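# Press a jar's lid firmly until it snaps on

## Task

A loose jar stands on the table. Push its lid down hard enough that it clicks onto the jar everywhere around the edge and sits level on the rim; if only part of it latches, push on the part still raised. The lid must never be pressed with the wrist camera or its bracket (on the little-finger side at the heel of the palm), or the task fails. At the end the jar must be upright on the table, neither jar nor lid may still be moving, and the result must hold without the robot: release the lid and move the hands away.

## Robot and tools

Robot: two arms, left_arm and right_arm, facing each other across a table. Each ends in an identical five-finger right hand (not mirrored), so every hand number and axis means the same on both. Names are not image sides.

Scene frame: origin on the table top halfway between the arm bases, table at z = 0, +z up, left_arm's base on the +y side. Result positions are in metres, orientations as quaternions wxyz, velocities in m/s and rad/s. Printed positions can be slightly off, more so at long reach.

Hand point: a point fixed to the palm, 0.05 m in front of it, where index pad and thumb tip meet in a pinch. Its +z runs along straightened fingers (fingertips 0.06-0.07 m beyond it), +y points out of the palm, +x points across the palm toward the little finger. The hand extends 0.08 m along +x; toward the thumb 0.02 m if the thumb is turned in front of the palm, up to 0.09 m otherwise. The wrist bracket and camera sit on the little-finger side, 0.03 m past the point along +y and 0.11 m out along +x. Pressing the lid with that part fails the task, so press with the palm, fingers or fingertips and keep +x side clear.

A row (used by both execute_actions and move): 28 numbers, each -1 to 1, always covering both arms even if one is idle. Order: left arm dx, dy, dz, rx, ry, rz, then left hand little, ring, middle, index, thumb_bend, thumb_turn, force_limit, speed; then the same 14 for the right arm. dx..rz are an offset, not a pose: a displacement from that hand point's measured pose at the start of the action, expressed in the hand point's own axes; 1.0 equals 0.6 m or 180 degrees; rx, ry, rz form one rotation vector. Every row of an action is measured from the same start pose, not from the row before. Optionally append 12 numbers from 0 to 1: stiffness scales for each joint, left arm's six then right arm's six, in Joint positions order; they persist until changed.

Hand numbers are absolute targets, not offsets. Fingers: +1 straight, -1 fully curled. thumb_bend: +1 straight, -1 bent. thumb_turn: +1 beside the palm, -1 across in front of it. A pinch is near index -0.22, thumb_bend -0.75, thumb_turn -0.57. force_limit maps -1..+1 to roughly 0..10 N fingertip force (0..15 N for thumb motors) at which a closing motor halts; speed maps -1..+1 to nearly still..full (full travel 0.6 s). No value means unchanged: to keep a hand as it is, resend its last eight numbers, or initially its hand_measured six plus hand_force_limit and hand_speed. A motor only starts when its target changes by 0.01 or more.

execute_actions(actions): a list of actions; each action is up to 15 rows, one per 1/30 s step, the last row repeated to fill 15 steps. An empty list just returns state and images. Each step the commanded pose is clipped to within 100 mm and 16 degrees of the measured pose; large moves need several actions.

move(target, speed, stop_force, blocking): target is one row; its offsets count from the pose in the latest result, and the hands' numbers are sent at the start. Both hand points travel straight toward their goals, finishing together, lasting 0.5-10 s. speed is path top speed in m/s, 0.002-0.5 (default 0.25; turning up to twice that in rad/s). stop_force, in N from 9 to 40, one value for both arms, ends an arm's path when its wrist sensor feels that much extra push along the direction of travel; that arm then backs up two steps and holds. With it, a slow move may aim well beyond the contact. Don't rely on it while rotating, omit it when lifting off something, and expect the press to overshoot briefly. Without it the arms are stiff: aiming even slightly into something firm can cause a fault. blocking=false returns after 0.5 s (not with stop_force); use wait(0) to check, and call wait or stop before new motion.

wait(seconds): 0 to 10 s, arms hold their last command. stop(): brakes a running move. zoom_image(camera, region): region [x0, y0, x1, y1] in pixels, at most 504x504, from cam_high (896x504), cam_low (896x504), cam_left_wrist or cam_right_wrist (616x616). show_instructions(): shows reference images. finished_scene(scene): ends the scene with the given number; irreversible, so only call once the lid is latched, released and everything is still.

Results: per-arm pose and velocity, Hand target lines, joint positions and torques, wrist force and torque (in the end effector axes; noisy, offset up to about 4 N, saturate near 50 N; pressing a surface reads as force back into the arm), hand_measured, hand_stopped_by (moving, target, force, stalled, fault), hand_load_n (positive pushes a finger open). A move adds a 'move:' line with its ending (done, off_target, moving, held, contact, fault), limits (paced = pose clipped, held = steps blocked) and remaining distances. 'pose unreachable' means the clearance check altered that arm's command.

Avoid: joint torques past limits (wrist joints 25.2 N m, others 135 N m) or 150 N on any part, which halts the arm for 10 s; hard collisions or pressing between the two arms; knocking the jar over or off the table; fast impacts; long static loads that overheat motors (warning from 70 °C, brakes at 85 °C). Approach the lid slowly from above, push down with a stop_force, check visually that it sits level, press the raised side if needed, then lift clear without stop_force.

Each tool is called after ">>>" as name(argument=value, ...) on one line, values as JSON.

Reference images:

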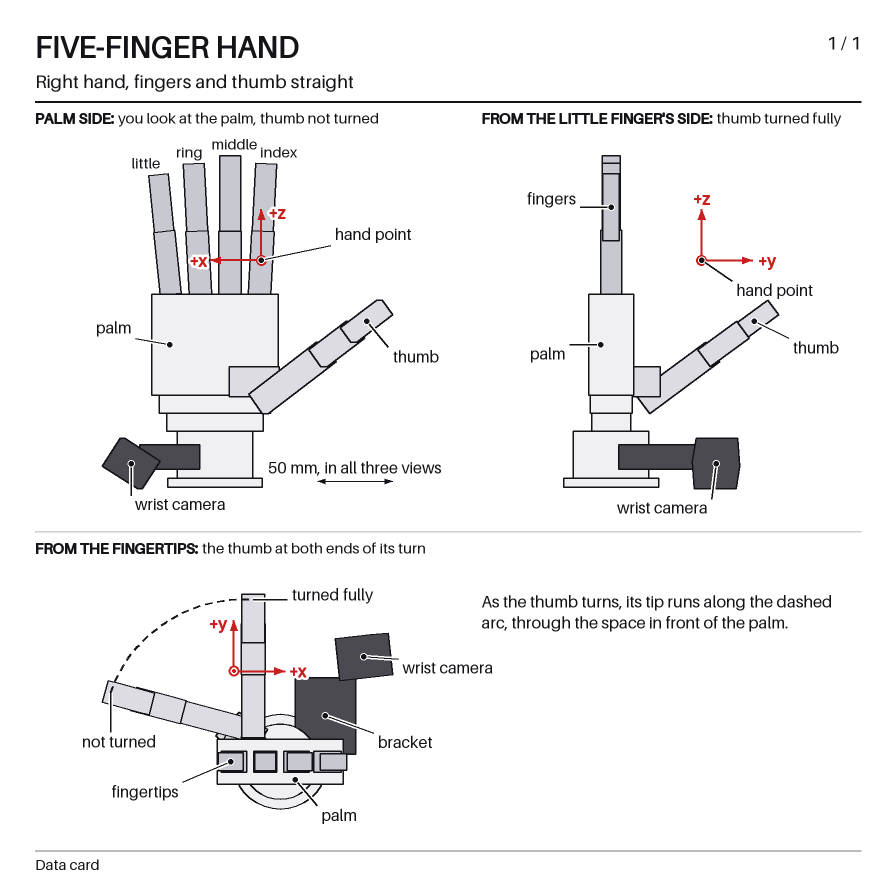

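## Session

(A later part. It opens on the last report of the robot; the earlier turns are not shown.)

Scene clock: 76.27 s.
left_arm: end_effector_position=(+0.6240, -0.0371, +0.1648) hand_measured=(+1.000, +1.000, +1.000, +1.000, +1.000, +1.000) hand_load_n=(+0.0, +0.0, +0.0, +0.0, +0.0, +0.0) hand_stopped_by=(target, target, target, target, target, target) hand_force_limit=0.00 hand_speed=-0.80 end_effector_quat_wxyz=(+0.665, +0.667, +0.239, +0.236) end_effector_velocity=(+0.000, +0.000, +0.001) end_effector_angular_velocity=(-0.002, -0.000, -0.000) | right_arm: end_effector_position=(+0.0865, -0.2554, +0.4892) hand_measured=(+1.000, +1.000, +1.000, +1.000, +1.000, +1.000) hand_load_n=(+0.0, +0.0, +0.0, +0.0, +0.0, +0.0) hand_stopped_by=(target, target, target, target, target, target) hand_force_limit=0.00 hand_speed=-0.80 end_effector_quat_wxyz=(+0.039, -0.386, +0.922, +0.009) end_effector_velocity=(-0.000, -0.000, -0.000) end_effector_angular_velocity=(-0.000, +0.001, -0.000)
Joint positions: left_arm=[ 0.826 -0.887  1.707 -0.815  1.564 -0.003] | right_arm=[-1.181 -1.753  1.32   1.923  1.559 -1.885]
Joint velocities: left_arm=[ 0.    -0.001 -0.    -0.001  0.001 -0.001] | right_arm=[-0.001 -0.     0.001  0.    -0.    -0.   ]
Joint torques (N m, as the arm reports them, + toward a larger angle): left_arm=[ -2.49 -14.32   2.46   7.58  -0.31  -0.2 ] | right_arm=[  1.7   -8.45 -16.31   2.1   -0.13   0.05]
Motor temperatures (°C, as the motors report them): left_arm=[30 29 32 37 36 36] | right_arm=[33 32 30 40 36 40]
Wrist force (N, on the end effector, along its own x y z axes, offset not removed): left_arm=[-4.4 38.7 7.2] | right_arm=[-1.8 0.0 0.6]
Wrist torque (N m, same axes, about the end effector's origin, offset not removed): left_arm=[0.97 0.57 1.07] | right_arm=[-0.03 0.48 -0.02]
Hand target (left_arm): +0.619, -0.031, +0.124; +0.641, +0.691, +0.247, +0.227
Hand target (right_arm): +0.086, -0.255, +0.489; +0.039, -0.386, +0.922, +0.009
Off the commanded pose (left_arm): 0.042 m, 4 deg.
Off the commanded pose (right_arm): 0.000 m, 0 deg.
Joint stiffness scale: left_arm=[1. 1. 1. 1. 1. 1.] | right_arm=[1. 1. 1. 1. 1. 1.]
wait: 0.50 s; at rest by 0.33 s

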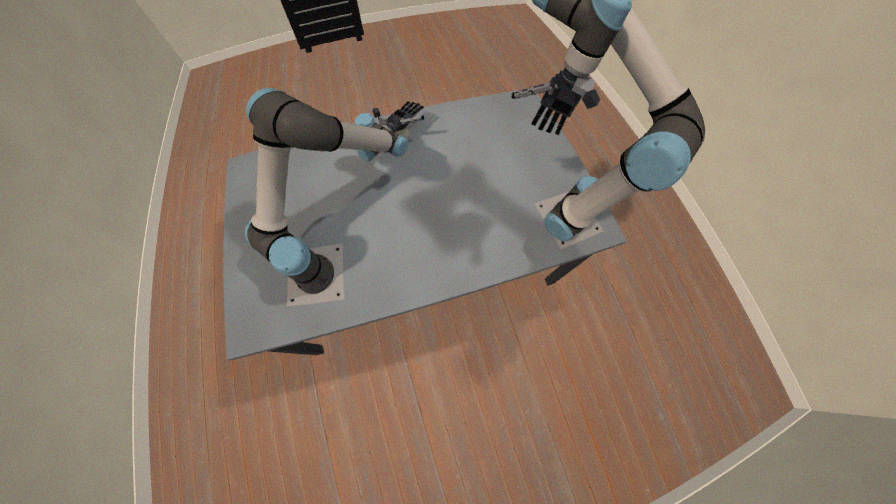

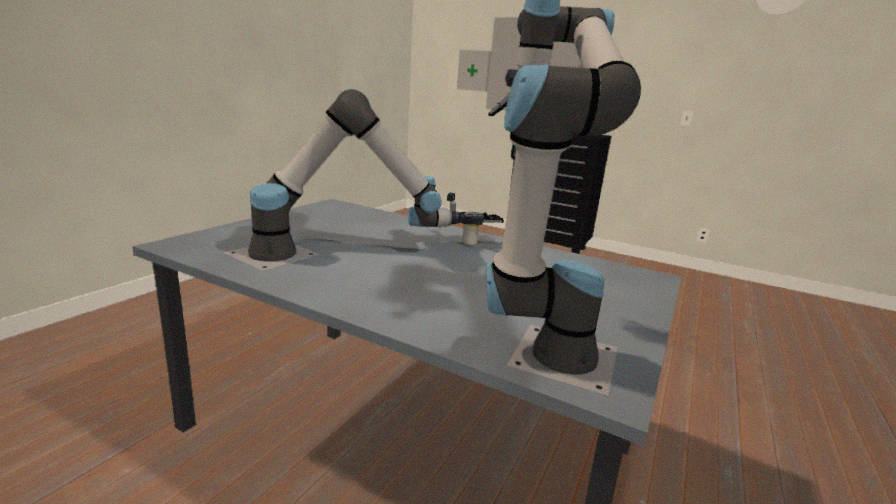

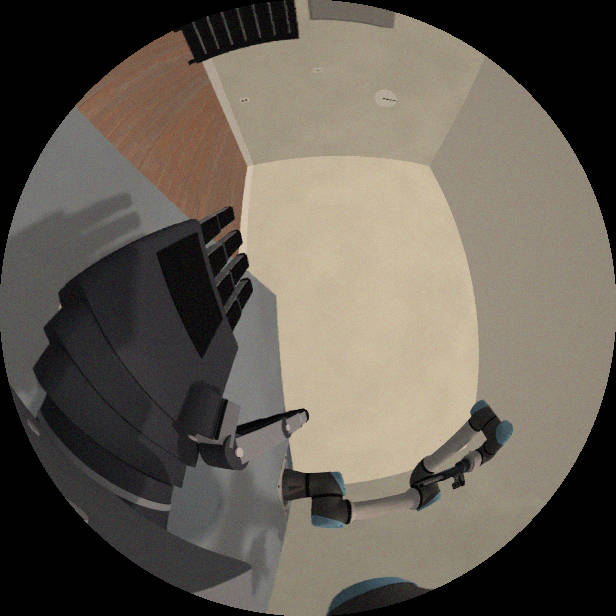

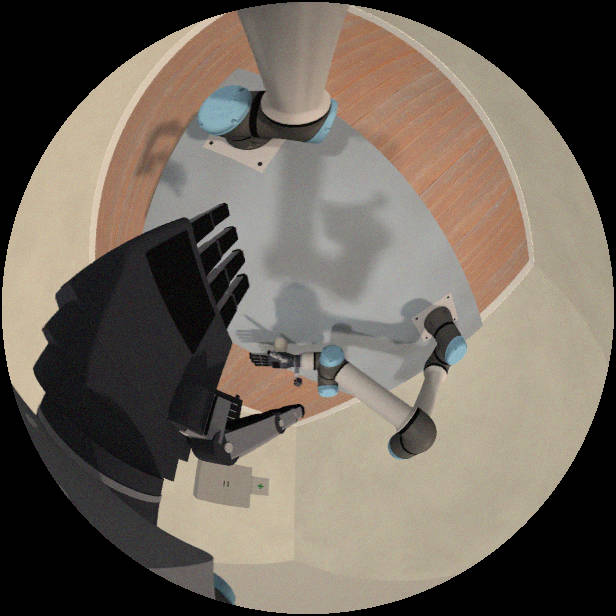

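>>> zoom_image(camera="cam_low", region=[440, 195, 500, 250])

Region (440, 195, 500, 250) of cam_low's 896x504 image, scaled by 8.400, with more detail than that image has; it fills the top 462 rows of this view, and the rest is white.

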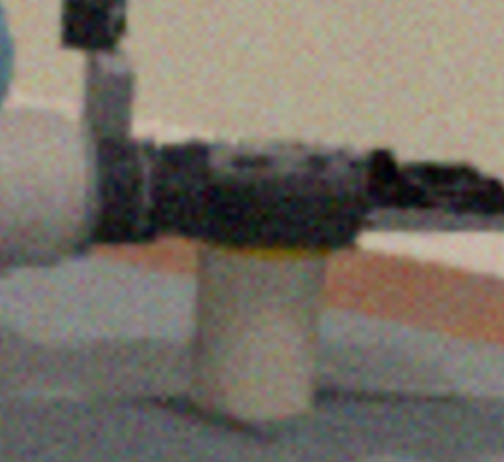

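>>> execute_actions(actions=[[[0,-0.071,-0.0133,0.0235,0,0,1,1,1,1,1,1,0,-0.8,0,0,0,0,0,0,1,1,1,1,1,1,0,-0.8],[0,-0.074,-0.0138,0.0243,0,0,1,1,1,1,1,1,0,-0.8,0,0,0,0,0,0,1,1,1,1,1,1,0,-0.8],[0,-0.077,-0.0143,0.0251,0,0,1,1,1,1,1,1,0,-0.8,0,0,0,0,0,0,1,1,1,1,1,1,0,-0.8],[0,-0.080,-0.0148,0.0259,0,0,1,1,1,1,1,1,0,-0.8,0,0,0,0,0,0,1,1,1,1,1,1,0,-0.8],[0,-0.083,-0.0153,0.0267,0,0,1,1,1,1,1,1,0,-0.8,0,0,0,0,0,0,1,1,1,1,1,1,0,-0.8],[0,-0.086,-0.0158,0.0275,0,0,1,1,1,1,1,1,0,-0.8,0,0,0,0,0,0,1,1,1,1,1,1,0,-0.8],[0,-0.089,-0.0163,0.0283,0,0,1,1,1,1,1,1,0,-0.8,0,0,0,0,0,0,1,1,1,1,1,1,0,-0.8],[0,-0.092,-0.0168,0.0291,0,0,1,1,1,1,1,1,0,-0.8,0,0,0,0,0,0,1,1,1,1,1,1,0,-0.8],[0,-0.095,-0.0172,0.0299,0,0,1,1,1,1,1,1,0,-0.8,0,0,0,0,0,0,1,1,1,1,1,1,0,-0.8],[0,-0.098,-0.0176,0.0307,0,0,1,1,1,1,1,1,0,-0.8,0,0,0,0,0,0,1,1,1,1,1,1,0,-0.8],[0,-0.101,-0.018,0.0315,0,0,1,1,1,1,1,1,0,-0.8,0,0,0,0,0,0,1,1,1,1,1,1,0,-0.8],[0,-0.105,-0.0185,0.0325,0,0,1,1,1,1,1,1,0,-0.8,0,0,0,0,0,0,1,1,1,1,1,1,0,-0.8]]])

>>> wait(seconds=0.4)

Scene clock: 87.43 s.
left_arm: end_effector_position=(+0.6238, -0.0368, +0.1645) hand_measured=(+1.000, +1.000, +1.000, +1.000, +1.000, +1.000) hand_load_n=(+0.0, +0.0, +0.0, +0.0, +0.0, +0.0) hand_stopped_by=(target, target, target, target, target, target) hand_force_limit=0.00 hand_speed=-0.80 end_effector_quat_wxyz=(+0.666, +0.667, +0.239, +0.236) end_effector_velocity=(-0.001, -0.000, +0.001) end_effector_angular_velocity=(-0.006, -0.005, -0.000) | right_arm: end_effector_position=(+0.0865, -0.2554, +0.4892) hand_measured=(+1.000, +1.000, +1.000, +1.000, +1.000, +1.000) hand_load_n=(+0.0, +0.0, +0.0, +0.0, +0.0, +0.0) hand_stopped_by=(target, target, target, target, target, target) hand_force_limit=0.00 hand_speed=-0.80 end_effector_quat_wxyz=(+0.039, -0.386, +0.922, +0.009) end_effector_velocity=(-0.000, +0.000, -0.000) end_effector_angular_velocity=(-0.001, +0.001, +0.002)
Joint positions: left_arm=[ 0.826 -0.887  1.709 -0.819  1.564 -0.003] | right_arm=[-1.181 -1.753  1.32   1.923  1.559 -1.885]
Joint velocities: left_arm=[-0.001  0.001  0.003 -0.012 -0.001  0.   ] | right_arm=[ 0.001  0.001  0.     0.     0.    -0.001]
Joint torques (N m, as the arm reports them, + toward a larger angle): left_arm=[-2.21 -3.7  13.39  9.77 -0.28 -0.32] | right_arm=[  1.47  -9.55 -18.08   2.16   0.     0.24]
Motor temperatures (°C, as the motors report them): left_arm=[30 29 32 37 36 36] | right_arm=[33 32 30 40 36 40]
Wrist force (N, on the end effector, along its own x y z axes, offset not removed): left_arm=[1.9 50.0 10.5] | right_arm=[0.2 -1.2 -0.5]
Wrist torque (N m, same axes, about the end effector's origin, offset not removed): left_arm=[1.45 -0.52 2.03] | right_arm=[-0.09 0.08 -0.04]
Hand target (left_arm): +0.615, -0.026, +0.104; +0.630, +0.700, +0.251, +0.224
Hand target (right_arm): +0.086, -0.255, +0.489; +0.039, -0.386, +0.922, +0.009
Off the commanded pose (left_arm): 0.064 m, 6 deg.
Off the commanded pose (right_arm): 0.000 m, 0 deg.
Joint stiffness scale: left_arm=[1. 1. 1. 1. 1. 1.] | right_arm=[1. 1. 1. 1. 1. 1.]

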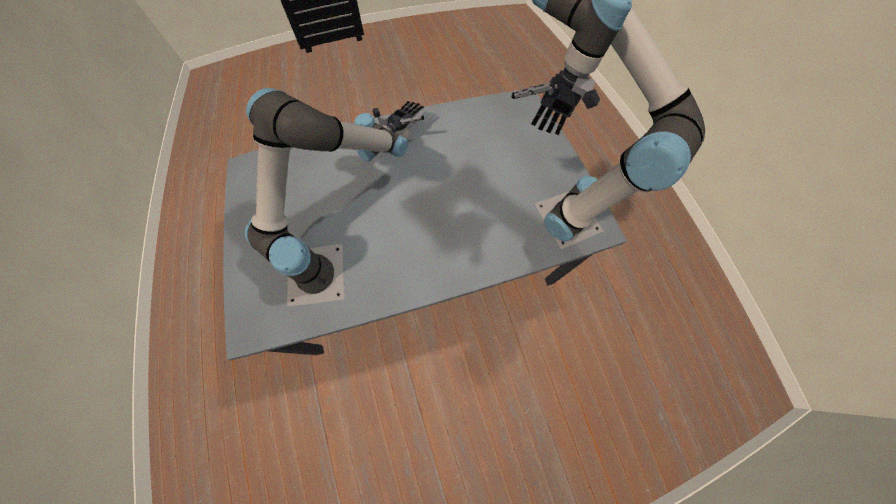

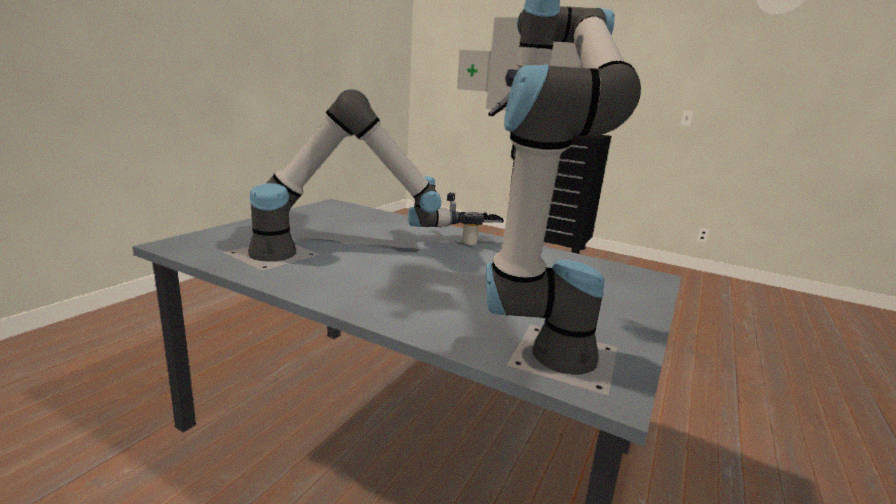

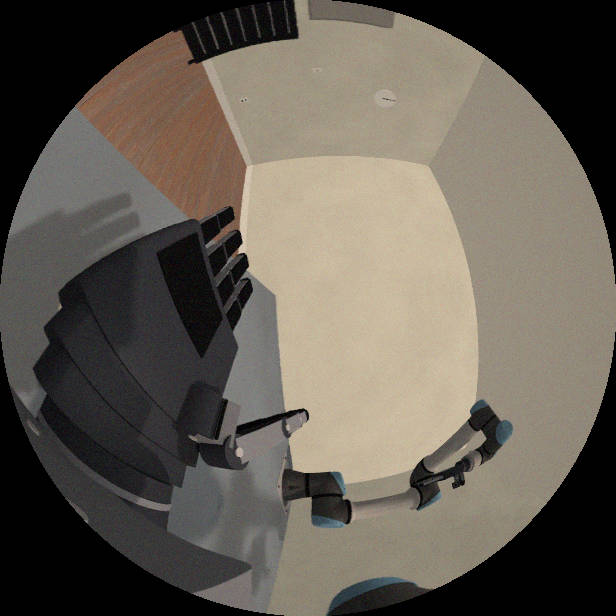

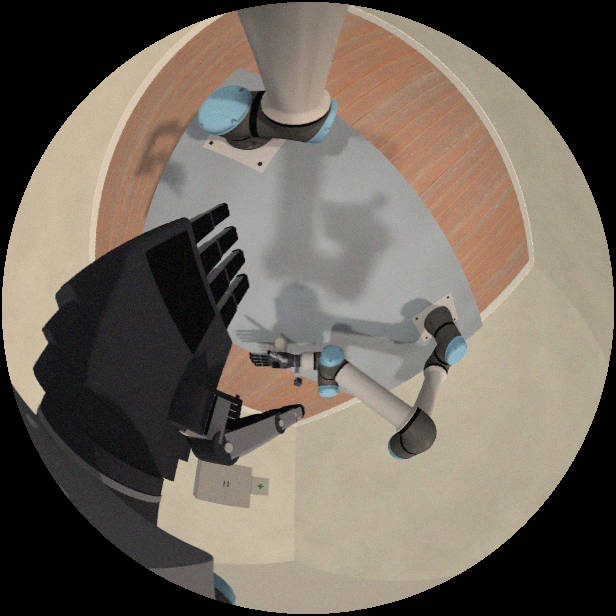

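Scene clock: 87.83 s.
left_arm: end_effector_position=(+0.6238, -0.0368, +0.1646) hand_measured=(+1.000, +1.000, +1.000, +1.000, +1.000, +1.000) hand_load_n=(+0.0, +0.0, +0.0, +0.0, +0.0, +0.0) hand_stopped_by=(target, target, target, target, target, target) hand_force_limit=0.00 hand_speed=-0.80 end_effector_quat_wxyz=(+0.666, +0.666, +0.239, +0.236) end_effector_velocity=(-0.001, -0.002, -0.000) end_effector_angular_velocity=(+0.000, +0.000, -0.003) | right_arm: end_effector_position=(+0.0865, -0.2554, +0.4892) hand_measured=(+1.000, +1.000, +1.000, +1.000, +1.000, +1.000) hand_load_n=(+0.0, +0.0, +0.0, +0.0, +0.0, +0.0) hand_stopped_by=(target, target, target, target, target, target) hand_force_limit=0.00 hand_speed=-0.80 end_effector_quat_wxyz=(+0.039, -0.386, +0.922, +0.009) end_effector_velocity=(+0.000, +0.000, +0.000) end_effector_angular_velocity=(+0.001, -0.002, -0.001)
Joint positions: left_arm=[ 0.826 -0.887  1.709 -0.821  1.564 -0.003] | right_arm=[-1.181 -1.753  1.32   1.923  1.559 -1.885]
Joint velocities: left_arm=[-0.002  0.    -0.001  0.001  0.001  0.   ] | right_arm=[-0.001 -0.    -0.    -0.001  0.     0.001]
Joint torques (N m, as the arm reports them, + toward a larger angle): left_arm=[-2.21 -1.57 12.56  9.61 -0.31 -0.23] | right_arm=[  1.21  -9.45 -17.2    2.16  -0.07   0.27]
Motor temperatures (°C, as the motors report them): left_arm=[30 29 32 37 36 36] | right_arm=[33 32 30 40 36 40]
Wrist force (N, on the end effector, along its own x y z axes, offset not removed): left_arm=[-0.3 50.0 5.0] | right_arm=[-1.0 -1.5 0.0]
Wrist torque (N m, same axes, about the end effector's origin, offset not removed): left_arm=[1.94 -0.18 1.91] | right_arm=[-0.16 0.32 -0.13]
Hand target (left_arm): +0.615, -0.026, +0.104; +0.630, +0.700, +0.251, +0.224
Hand target (right_arm): +0.086, -0.255, +0.489; +0.039, -0.386, +0.922, +0.009
Off the commanded pose (left_arm): 0.064 m, 6 deg.
Off the commanded pose (right_arm): 0.000 m, 0 deg.
Joint stiffness scale: left_arm=[1. 1. 1. 1. 1. 1.] | right_arm=[1. 1. 1. 1. 1. 1.]
wait: 0.40 s; at rest by 0.17 s

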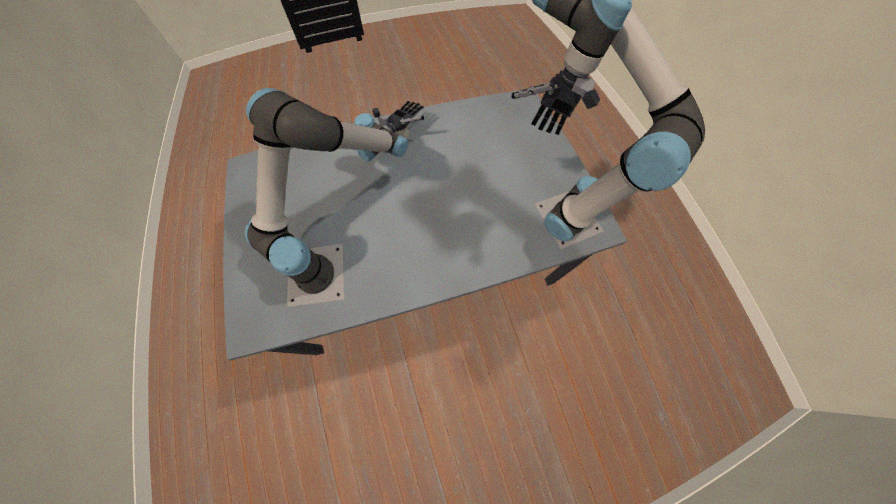

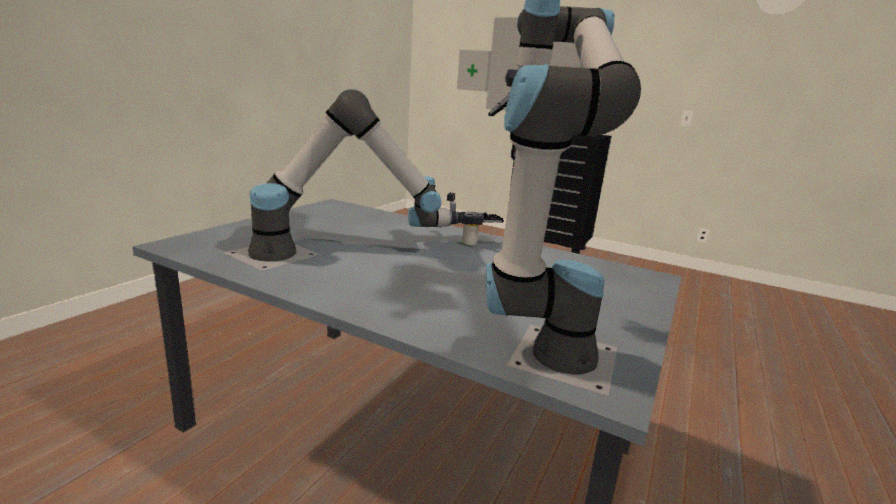

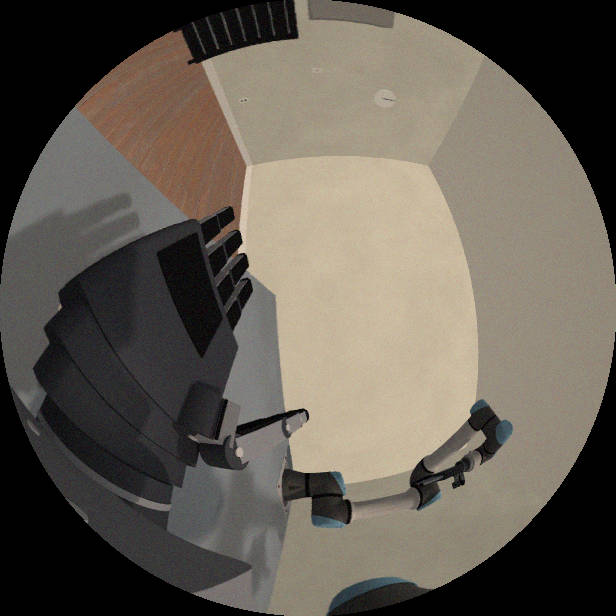

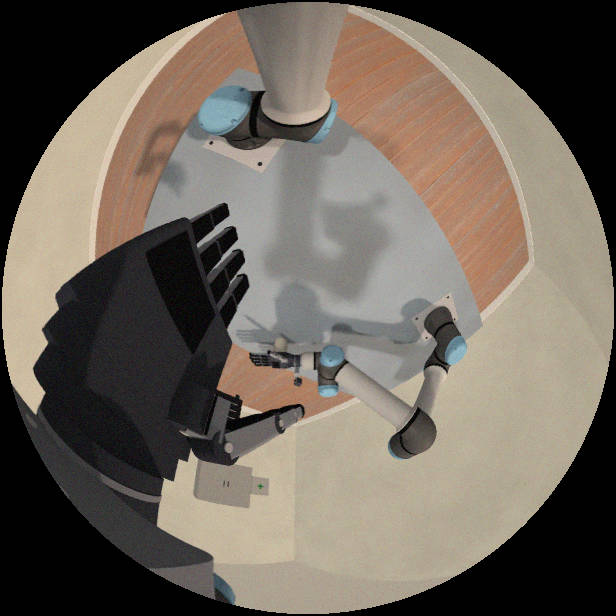

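>>> move(target=[0,0.13,-0.05,0,0,0,1,1,1,1,1,1,0,-0.8,0,0,0,0,0,0,1,1,1,1,1,1,0,-0.8], speed=0.12)

Scene clock: 92.13 s.
left_arm: end_effector_position=(+0.6056, -0.0143, +0.2440) hand_measured=(+1.000, +1.000, +1.000, +1.000, +1.000, +1.000) hand_load_n=(+0.0, +0.0, +0.0, +0.0, +0.0, +0.0) hand_stopped_by=(target, target, target, target, target, target) hand_force_limit=0.00 hand_speed=-0.80 end_effector_quat_wxyz=(+0.667, +0.665, +0.238, +0.237) end_effector_velocity=(-0.001, +0.003, -0.007) end_effector_angular_velocity=(+0.018, +0.014, +0.001) | right_arm: end_effector_position=(+0.0865, -0.2554, +0.4892) hand_measured=(+1.000, +1.000, +1.000, +1.000, +1.000, +1.000) hand_load_n=(+0.0, +0.0, +0.0, +0.0, +0.0, +0.0) hand_stopped_by=(target, target, target, target, target, target) hand_force_limit=0.00 hand_speed=-0.80 end_effector_quat_wxyz=(+0.039, -0.386, +0.922, +0.009) end_effector_velocity=(-0.000, +0.000, -0.000) end_effector_angular_velocity=(-0.001, +0.001, +0.002)
Joint positions: left_arm=[ 0.826 -1.066  1.762 -0.699  1.564 -0.003] | right_arm=[-1.181 -1.753  1.32   1.923  1.559 -1.885]
Joint velocities: left_arm=[ 0.001 -0.001  0.007  0.016 -0.     0.   ] | right_arm=[ 0.001  0.001 -0.     0.001  0.    -0.002]
Joint torques (N m, as the arm reports them, + toward a larger angle): left_arm=[ -1.94 -36.02 -12.79  -1.12  -0.38   0.04] | right_arm=[  1.6   -9.87 -16.49   2.16   0.02   0.15]
Motor temperatures (°C, as the motors report them): left_arm=[30 29 32 37 36 36] | right_arm=[33 32 30 40 36 40]
Wrist force (N, on the end effector, along its own x y z axes, offset not removed): left_arm=[-0.6 -1.4 -1.2] | right_arm=[-3.7 -2.1 3.8]
Wrist torque (N m, same axes, about the end effector's origin, offset not removed): left_arm=[0.02 0.29 -0.24] | right_arm=[-0.53 0.50 -0.27]
Hand target (left_arm): +0.605, -0.014, +0.243; +0.666, +0.666, +0.239, +0.236
Hand target (right_arm): +0.086, -0.255, +0.489; +0.039, -0.386, +0.922, +0.009
Off the commanded pose (left_arm): 0.002 m, 0 deg.
Off the commanded pose (right_arm): 0.000 m, 0 deg.
Joint stiffness scale: left_arm=[1. 1. 1. 1. 1. 1.] | right_arm=[1. 1. 1. 1. 1. 1.]
move: done

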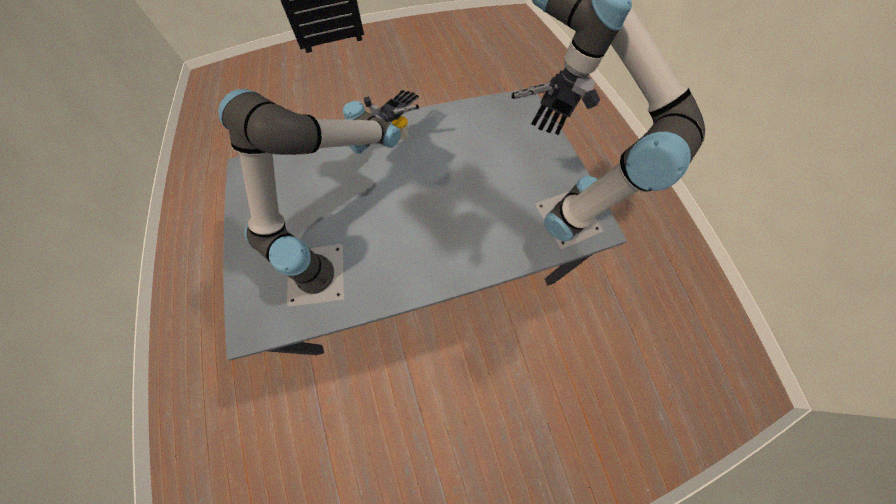

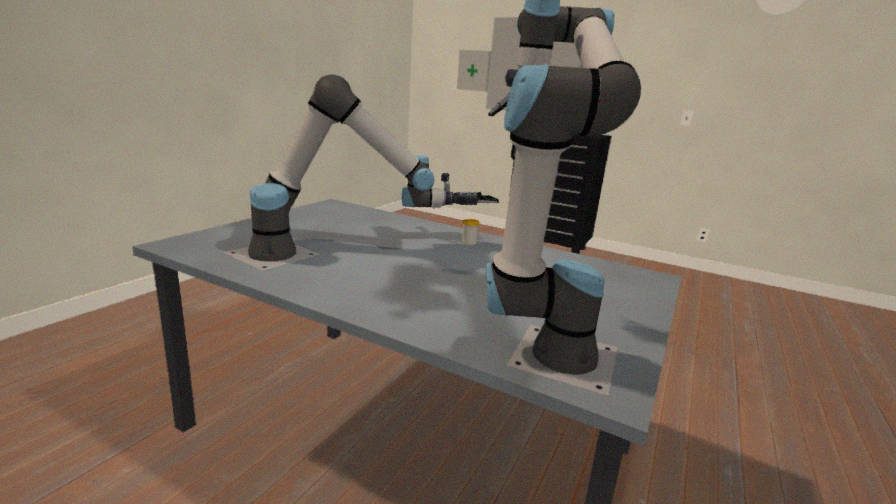

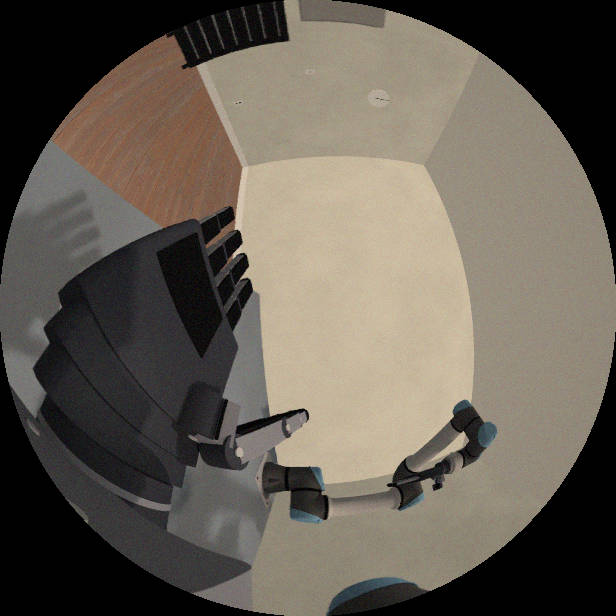

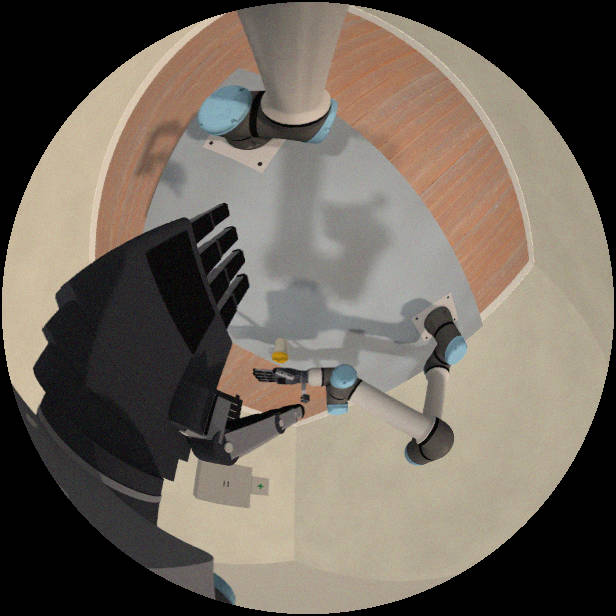

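>>> zoom_image(camera="cam_low", region=[430, 200, 510, 260])

>>> zoom_image(camera="cam_right_wrist", region=[250, 320, 310, 380])

>>> zoom_image(camera="cam_low", region=[455, 212, 487, 248])

Region (430, 200, 510, 260) of cam_low's 896x504 image, scaled by 6.300, with more detail than that image has; it fills the top 378 rows of this view, and the rest is white.

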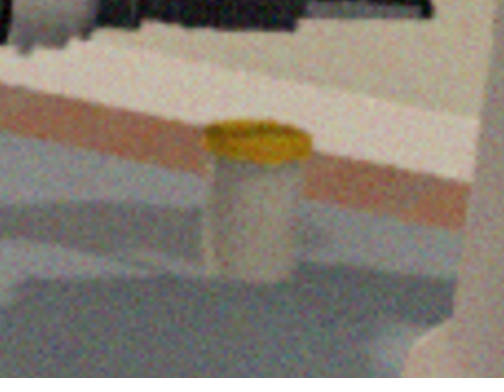

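Region (250, 320, 310, 380) of cam_right_wrist's 616x616 image, scaled by 8.400, with more detail than that image has.

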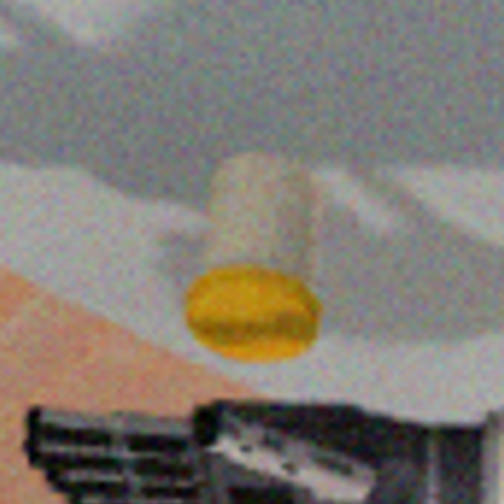

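Region (455, 212, 487, 248) of cam_low's 896x504 image, scaled by 14.000, with more detail than that image has.

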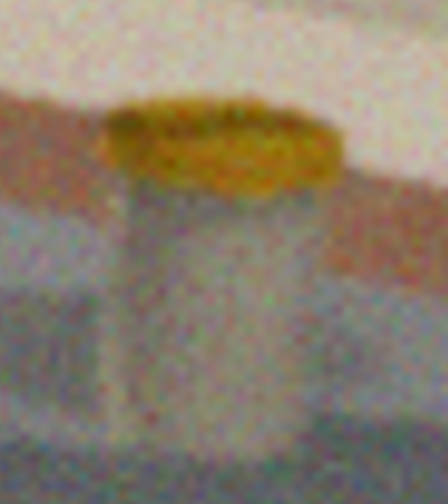

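>>> move(target=[-0.25,-0.05,-0.22,0,0,0,1,1,1,1,1,1,0,-0.8,0,0,0,0,0,0,1,1,1,1,1,1,0,-0.8], speed=0.3)

Scene clock: 101.33 s.
left_arm: end_effector_position=(+0.4066, -0.0077, +0.2137) hand_measured=(+1.000, +1.000, +1.000, +1.000, +1.000, +1.000) hand_load_n=(+0.0, +0.0, +0.0, +0.0, +0.0, +0.0) hand_stopped_by=(target, target, target, target, target, target) hand_force_limit=0.00 hand_speed=-0.80 end_effector_quat_wxyz=(+0.667, +0.665, +0.238, +0.236) end_effector_velocity=(+0.002, +0.001, +0.000) end_effector_angular_velocity=(-0.005, -0.001, +0.016) | right_arm: end_effector_position=(+0.0865, -0.2554, +0.4892) hand_measured=(+1.000, +1.000, +1.000, +1.000, +1.000, +1.000) hand_load_n=(+0.0, +0.0, +0.0, +0.0, +0.0, +0.0) hand_stopped_by=(target, target, target, target, target, target) hand_force_limit=0.00 hand_speed=-0.80 end_effector_quat_wxyz=(+0.039, -0.386, +0.922, +0.009) end_effector_velocity=(-0.000, -0.000, +0.000) end_effector_angular_velocity=(+0.001, -0.002, -0.001)
Joint positions: left_arm=[ 0.418 -1.281  2.222 -0.943  1.157 -0.003] | right_arm=[-1.181 -1.753  1.32   1.923  1.559 -1.885]
Joint velocities: left_arm=[-0.004  0.001  0.001 -0.007 -0.02   0.   ] | right_arm=[ 0.    -0.002 -0.    -0.     0.     0.001]
Joint torques (N m, as the arm reports them, + toward a larger angle): left_arm=[ -3.37 -26.58 -11.24  -2.15  -0.69   0.33] | right_arm=[  1.1   -9.41 -16.68   2.04  -0.05   0.15]
Motor temperatures (°C, as the motors report them): left_arm=[30 29 32 37 36 36] | right_arm=[33 32 30 40 36 40]
Wrist force (N, on the end effector, along its own x y z axes, offset not removed): left_arm=[-0.5 -1.1 -2.1] | right_arm=[-3.2 -0.7 3.5]
Wrist torque (N m, same axes, about the end effector's origin, offset not removed): left_arm=[-0.06 0.28 -0.25] | right_arm=[-0.30 0.48 -0.17]
Hand target (left_arm): +0.406, -0.007, +0.214; +0.667, +0.665, +0.238, +0.237
Hand target (right_arm): +0.086, -0.255, +0.489; +0.039, -0.386, +0.922, +0.009
Off the commanded pose (left_arm): 0.001 m, 0 deg.
Off the commanded pose (right_arm): 0.000 m, 0 deg.
Joint stiffness scale: left_arm=[1. 1. 1. 1. 1. 1.] | right_arm=[1. 1. 1. 1. 1. 1.]
move: done

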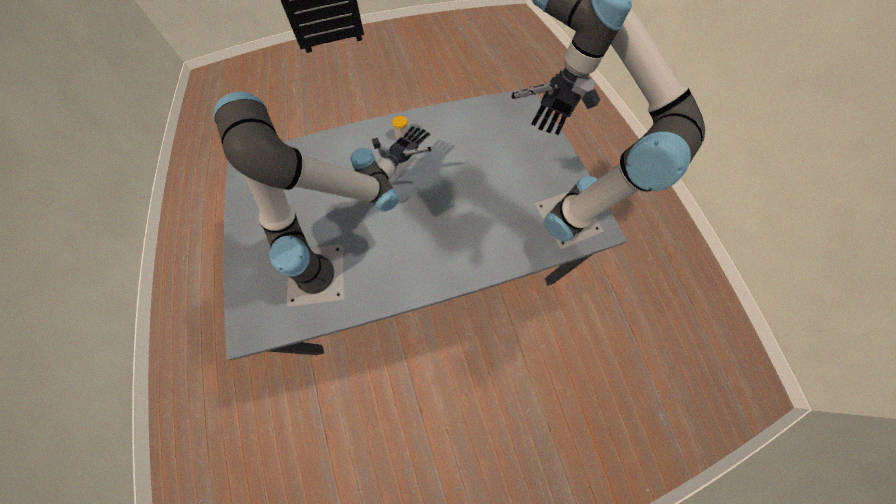

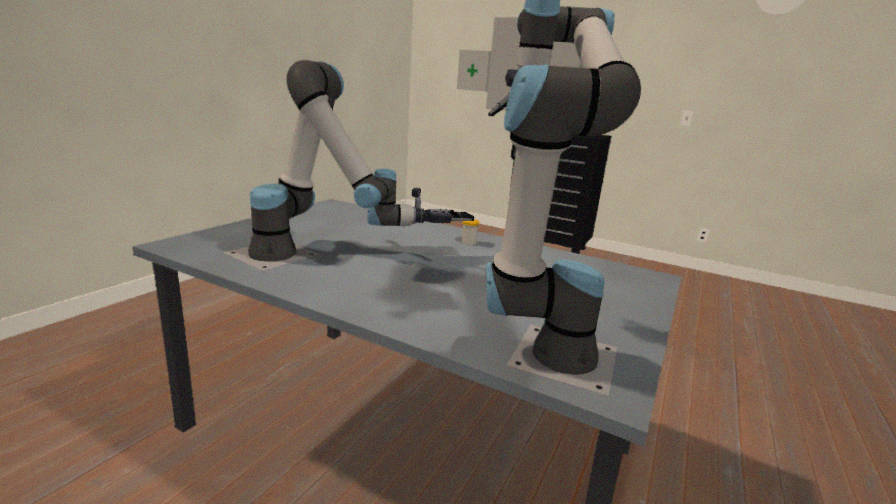

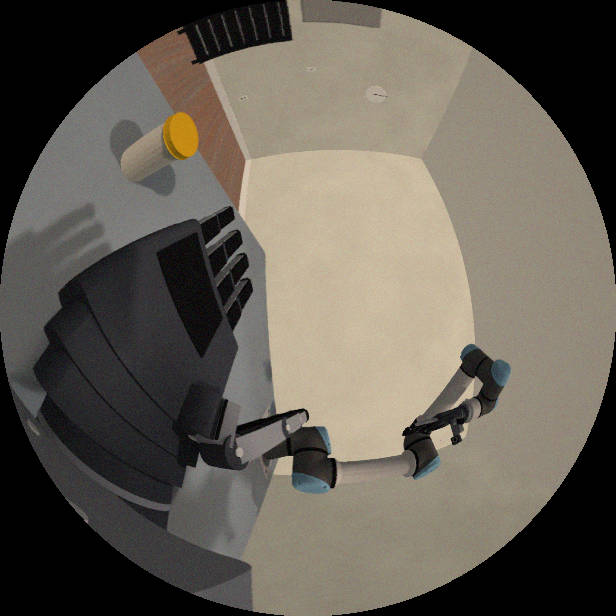

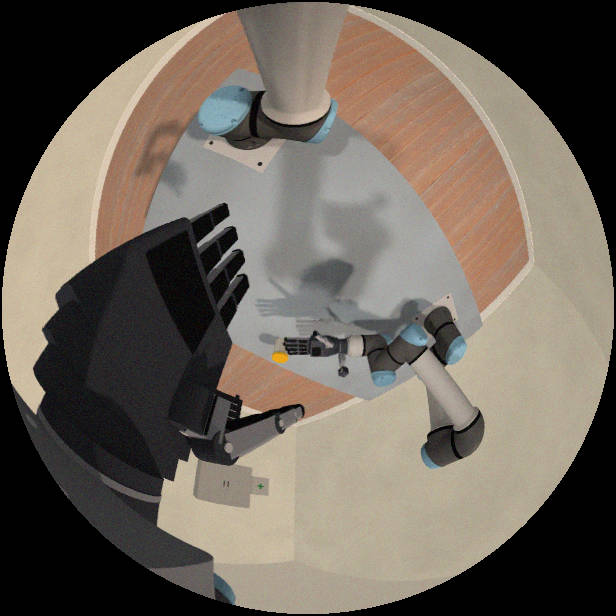

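>>> zoom_image(camera="cam_left_wrist", region=[110, 95, 210, 195])

>>> zoom_image(camera="cam_right_wrist", region=[250, 320, 310, 380])

>>> zoom_image(camera="cam_high", region=[360, 90, 440, 150])

Region (110, 95, 210, 195) of cam_left_wrist's 616x616 image, scaled by 5.040, with more detail than that image has.

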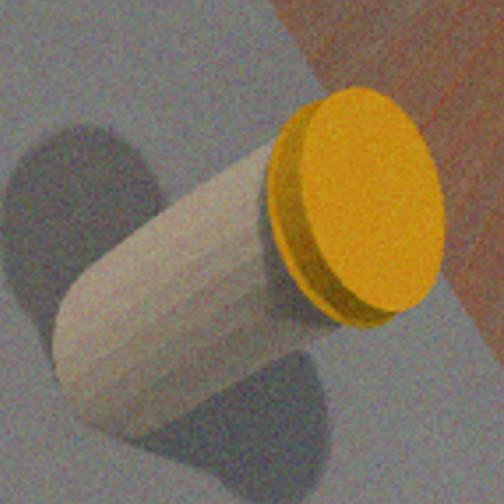

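Region (250, 320, 310, 380) of cam_right_wrist's 616x616 image, scaled by 8.400, with more detail than that image has.

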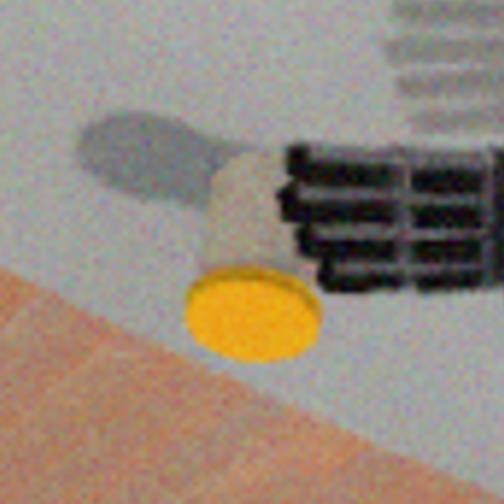

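Region (360, 90, 440, 150) of cam_high's 896x504 image, scaled by 6.300, with more detail than that image has; it fills the top 378 rows of this view, and the rest is white.

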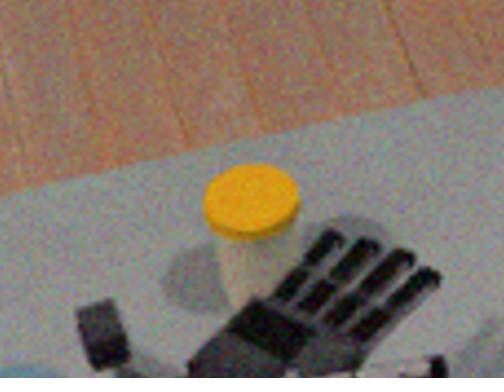

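>>> finished_scene(scene=1)

The scene is finished: the task was done.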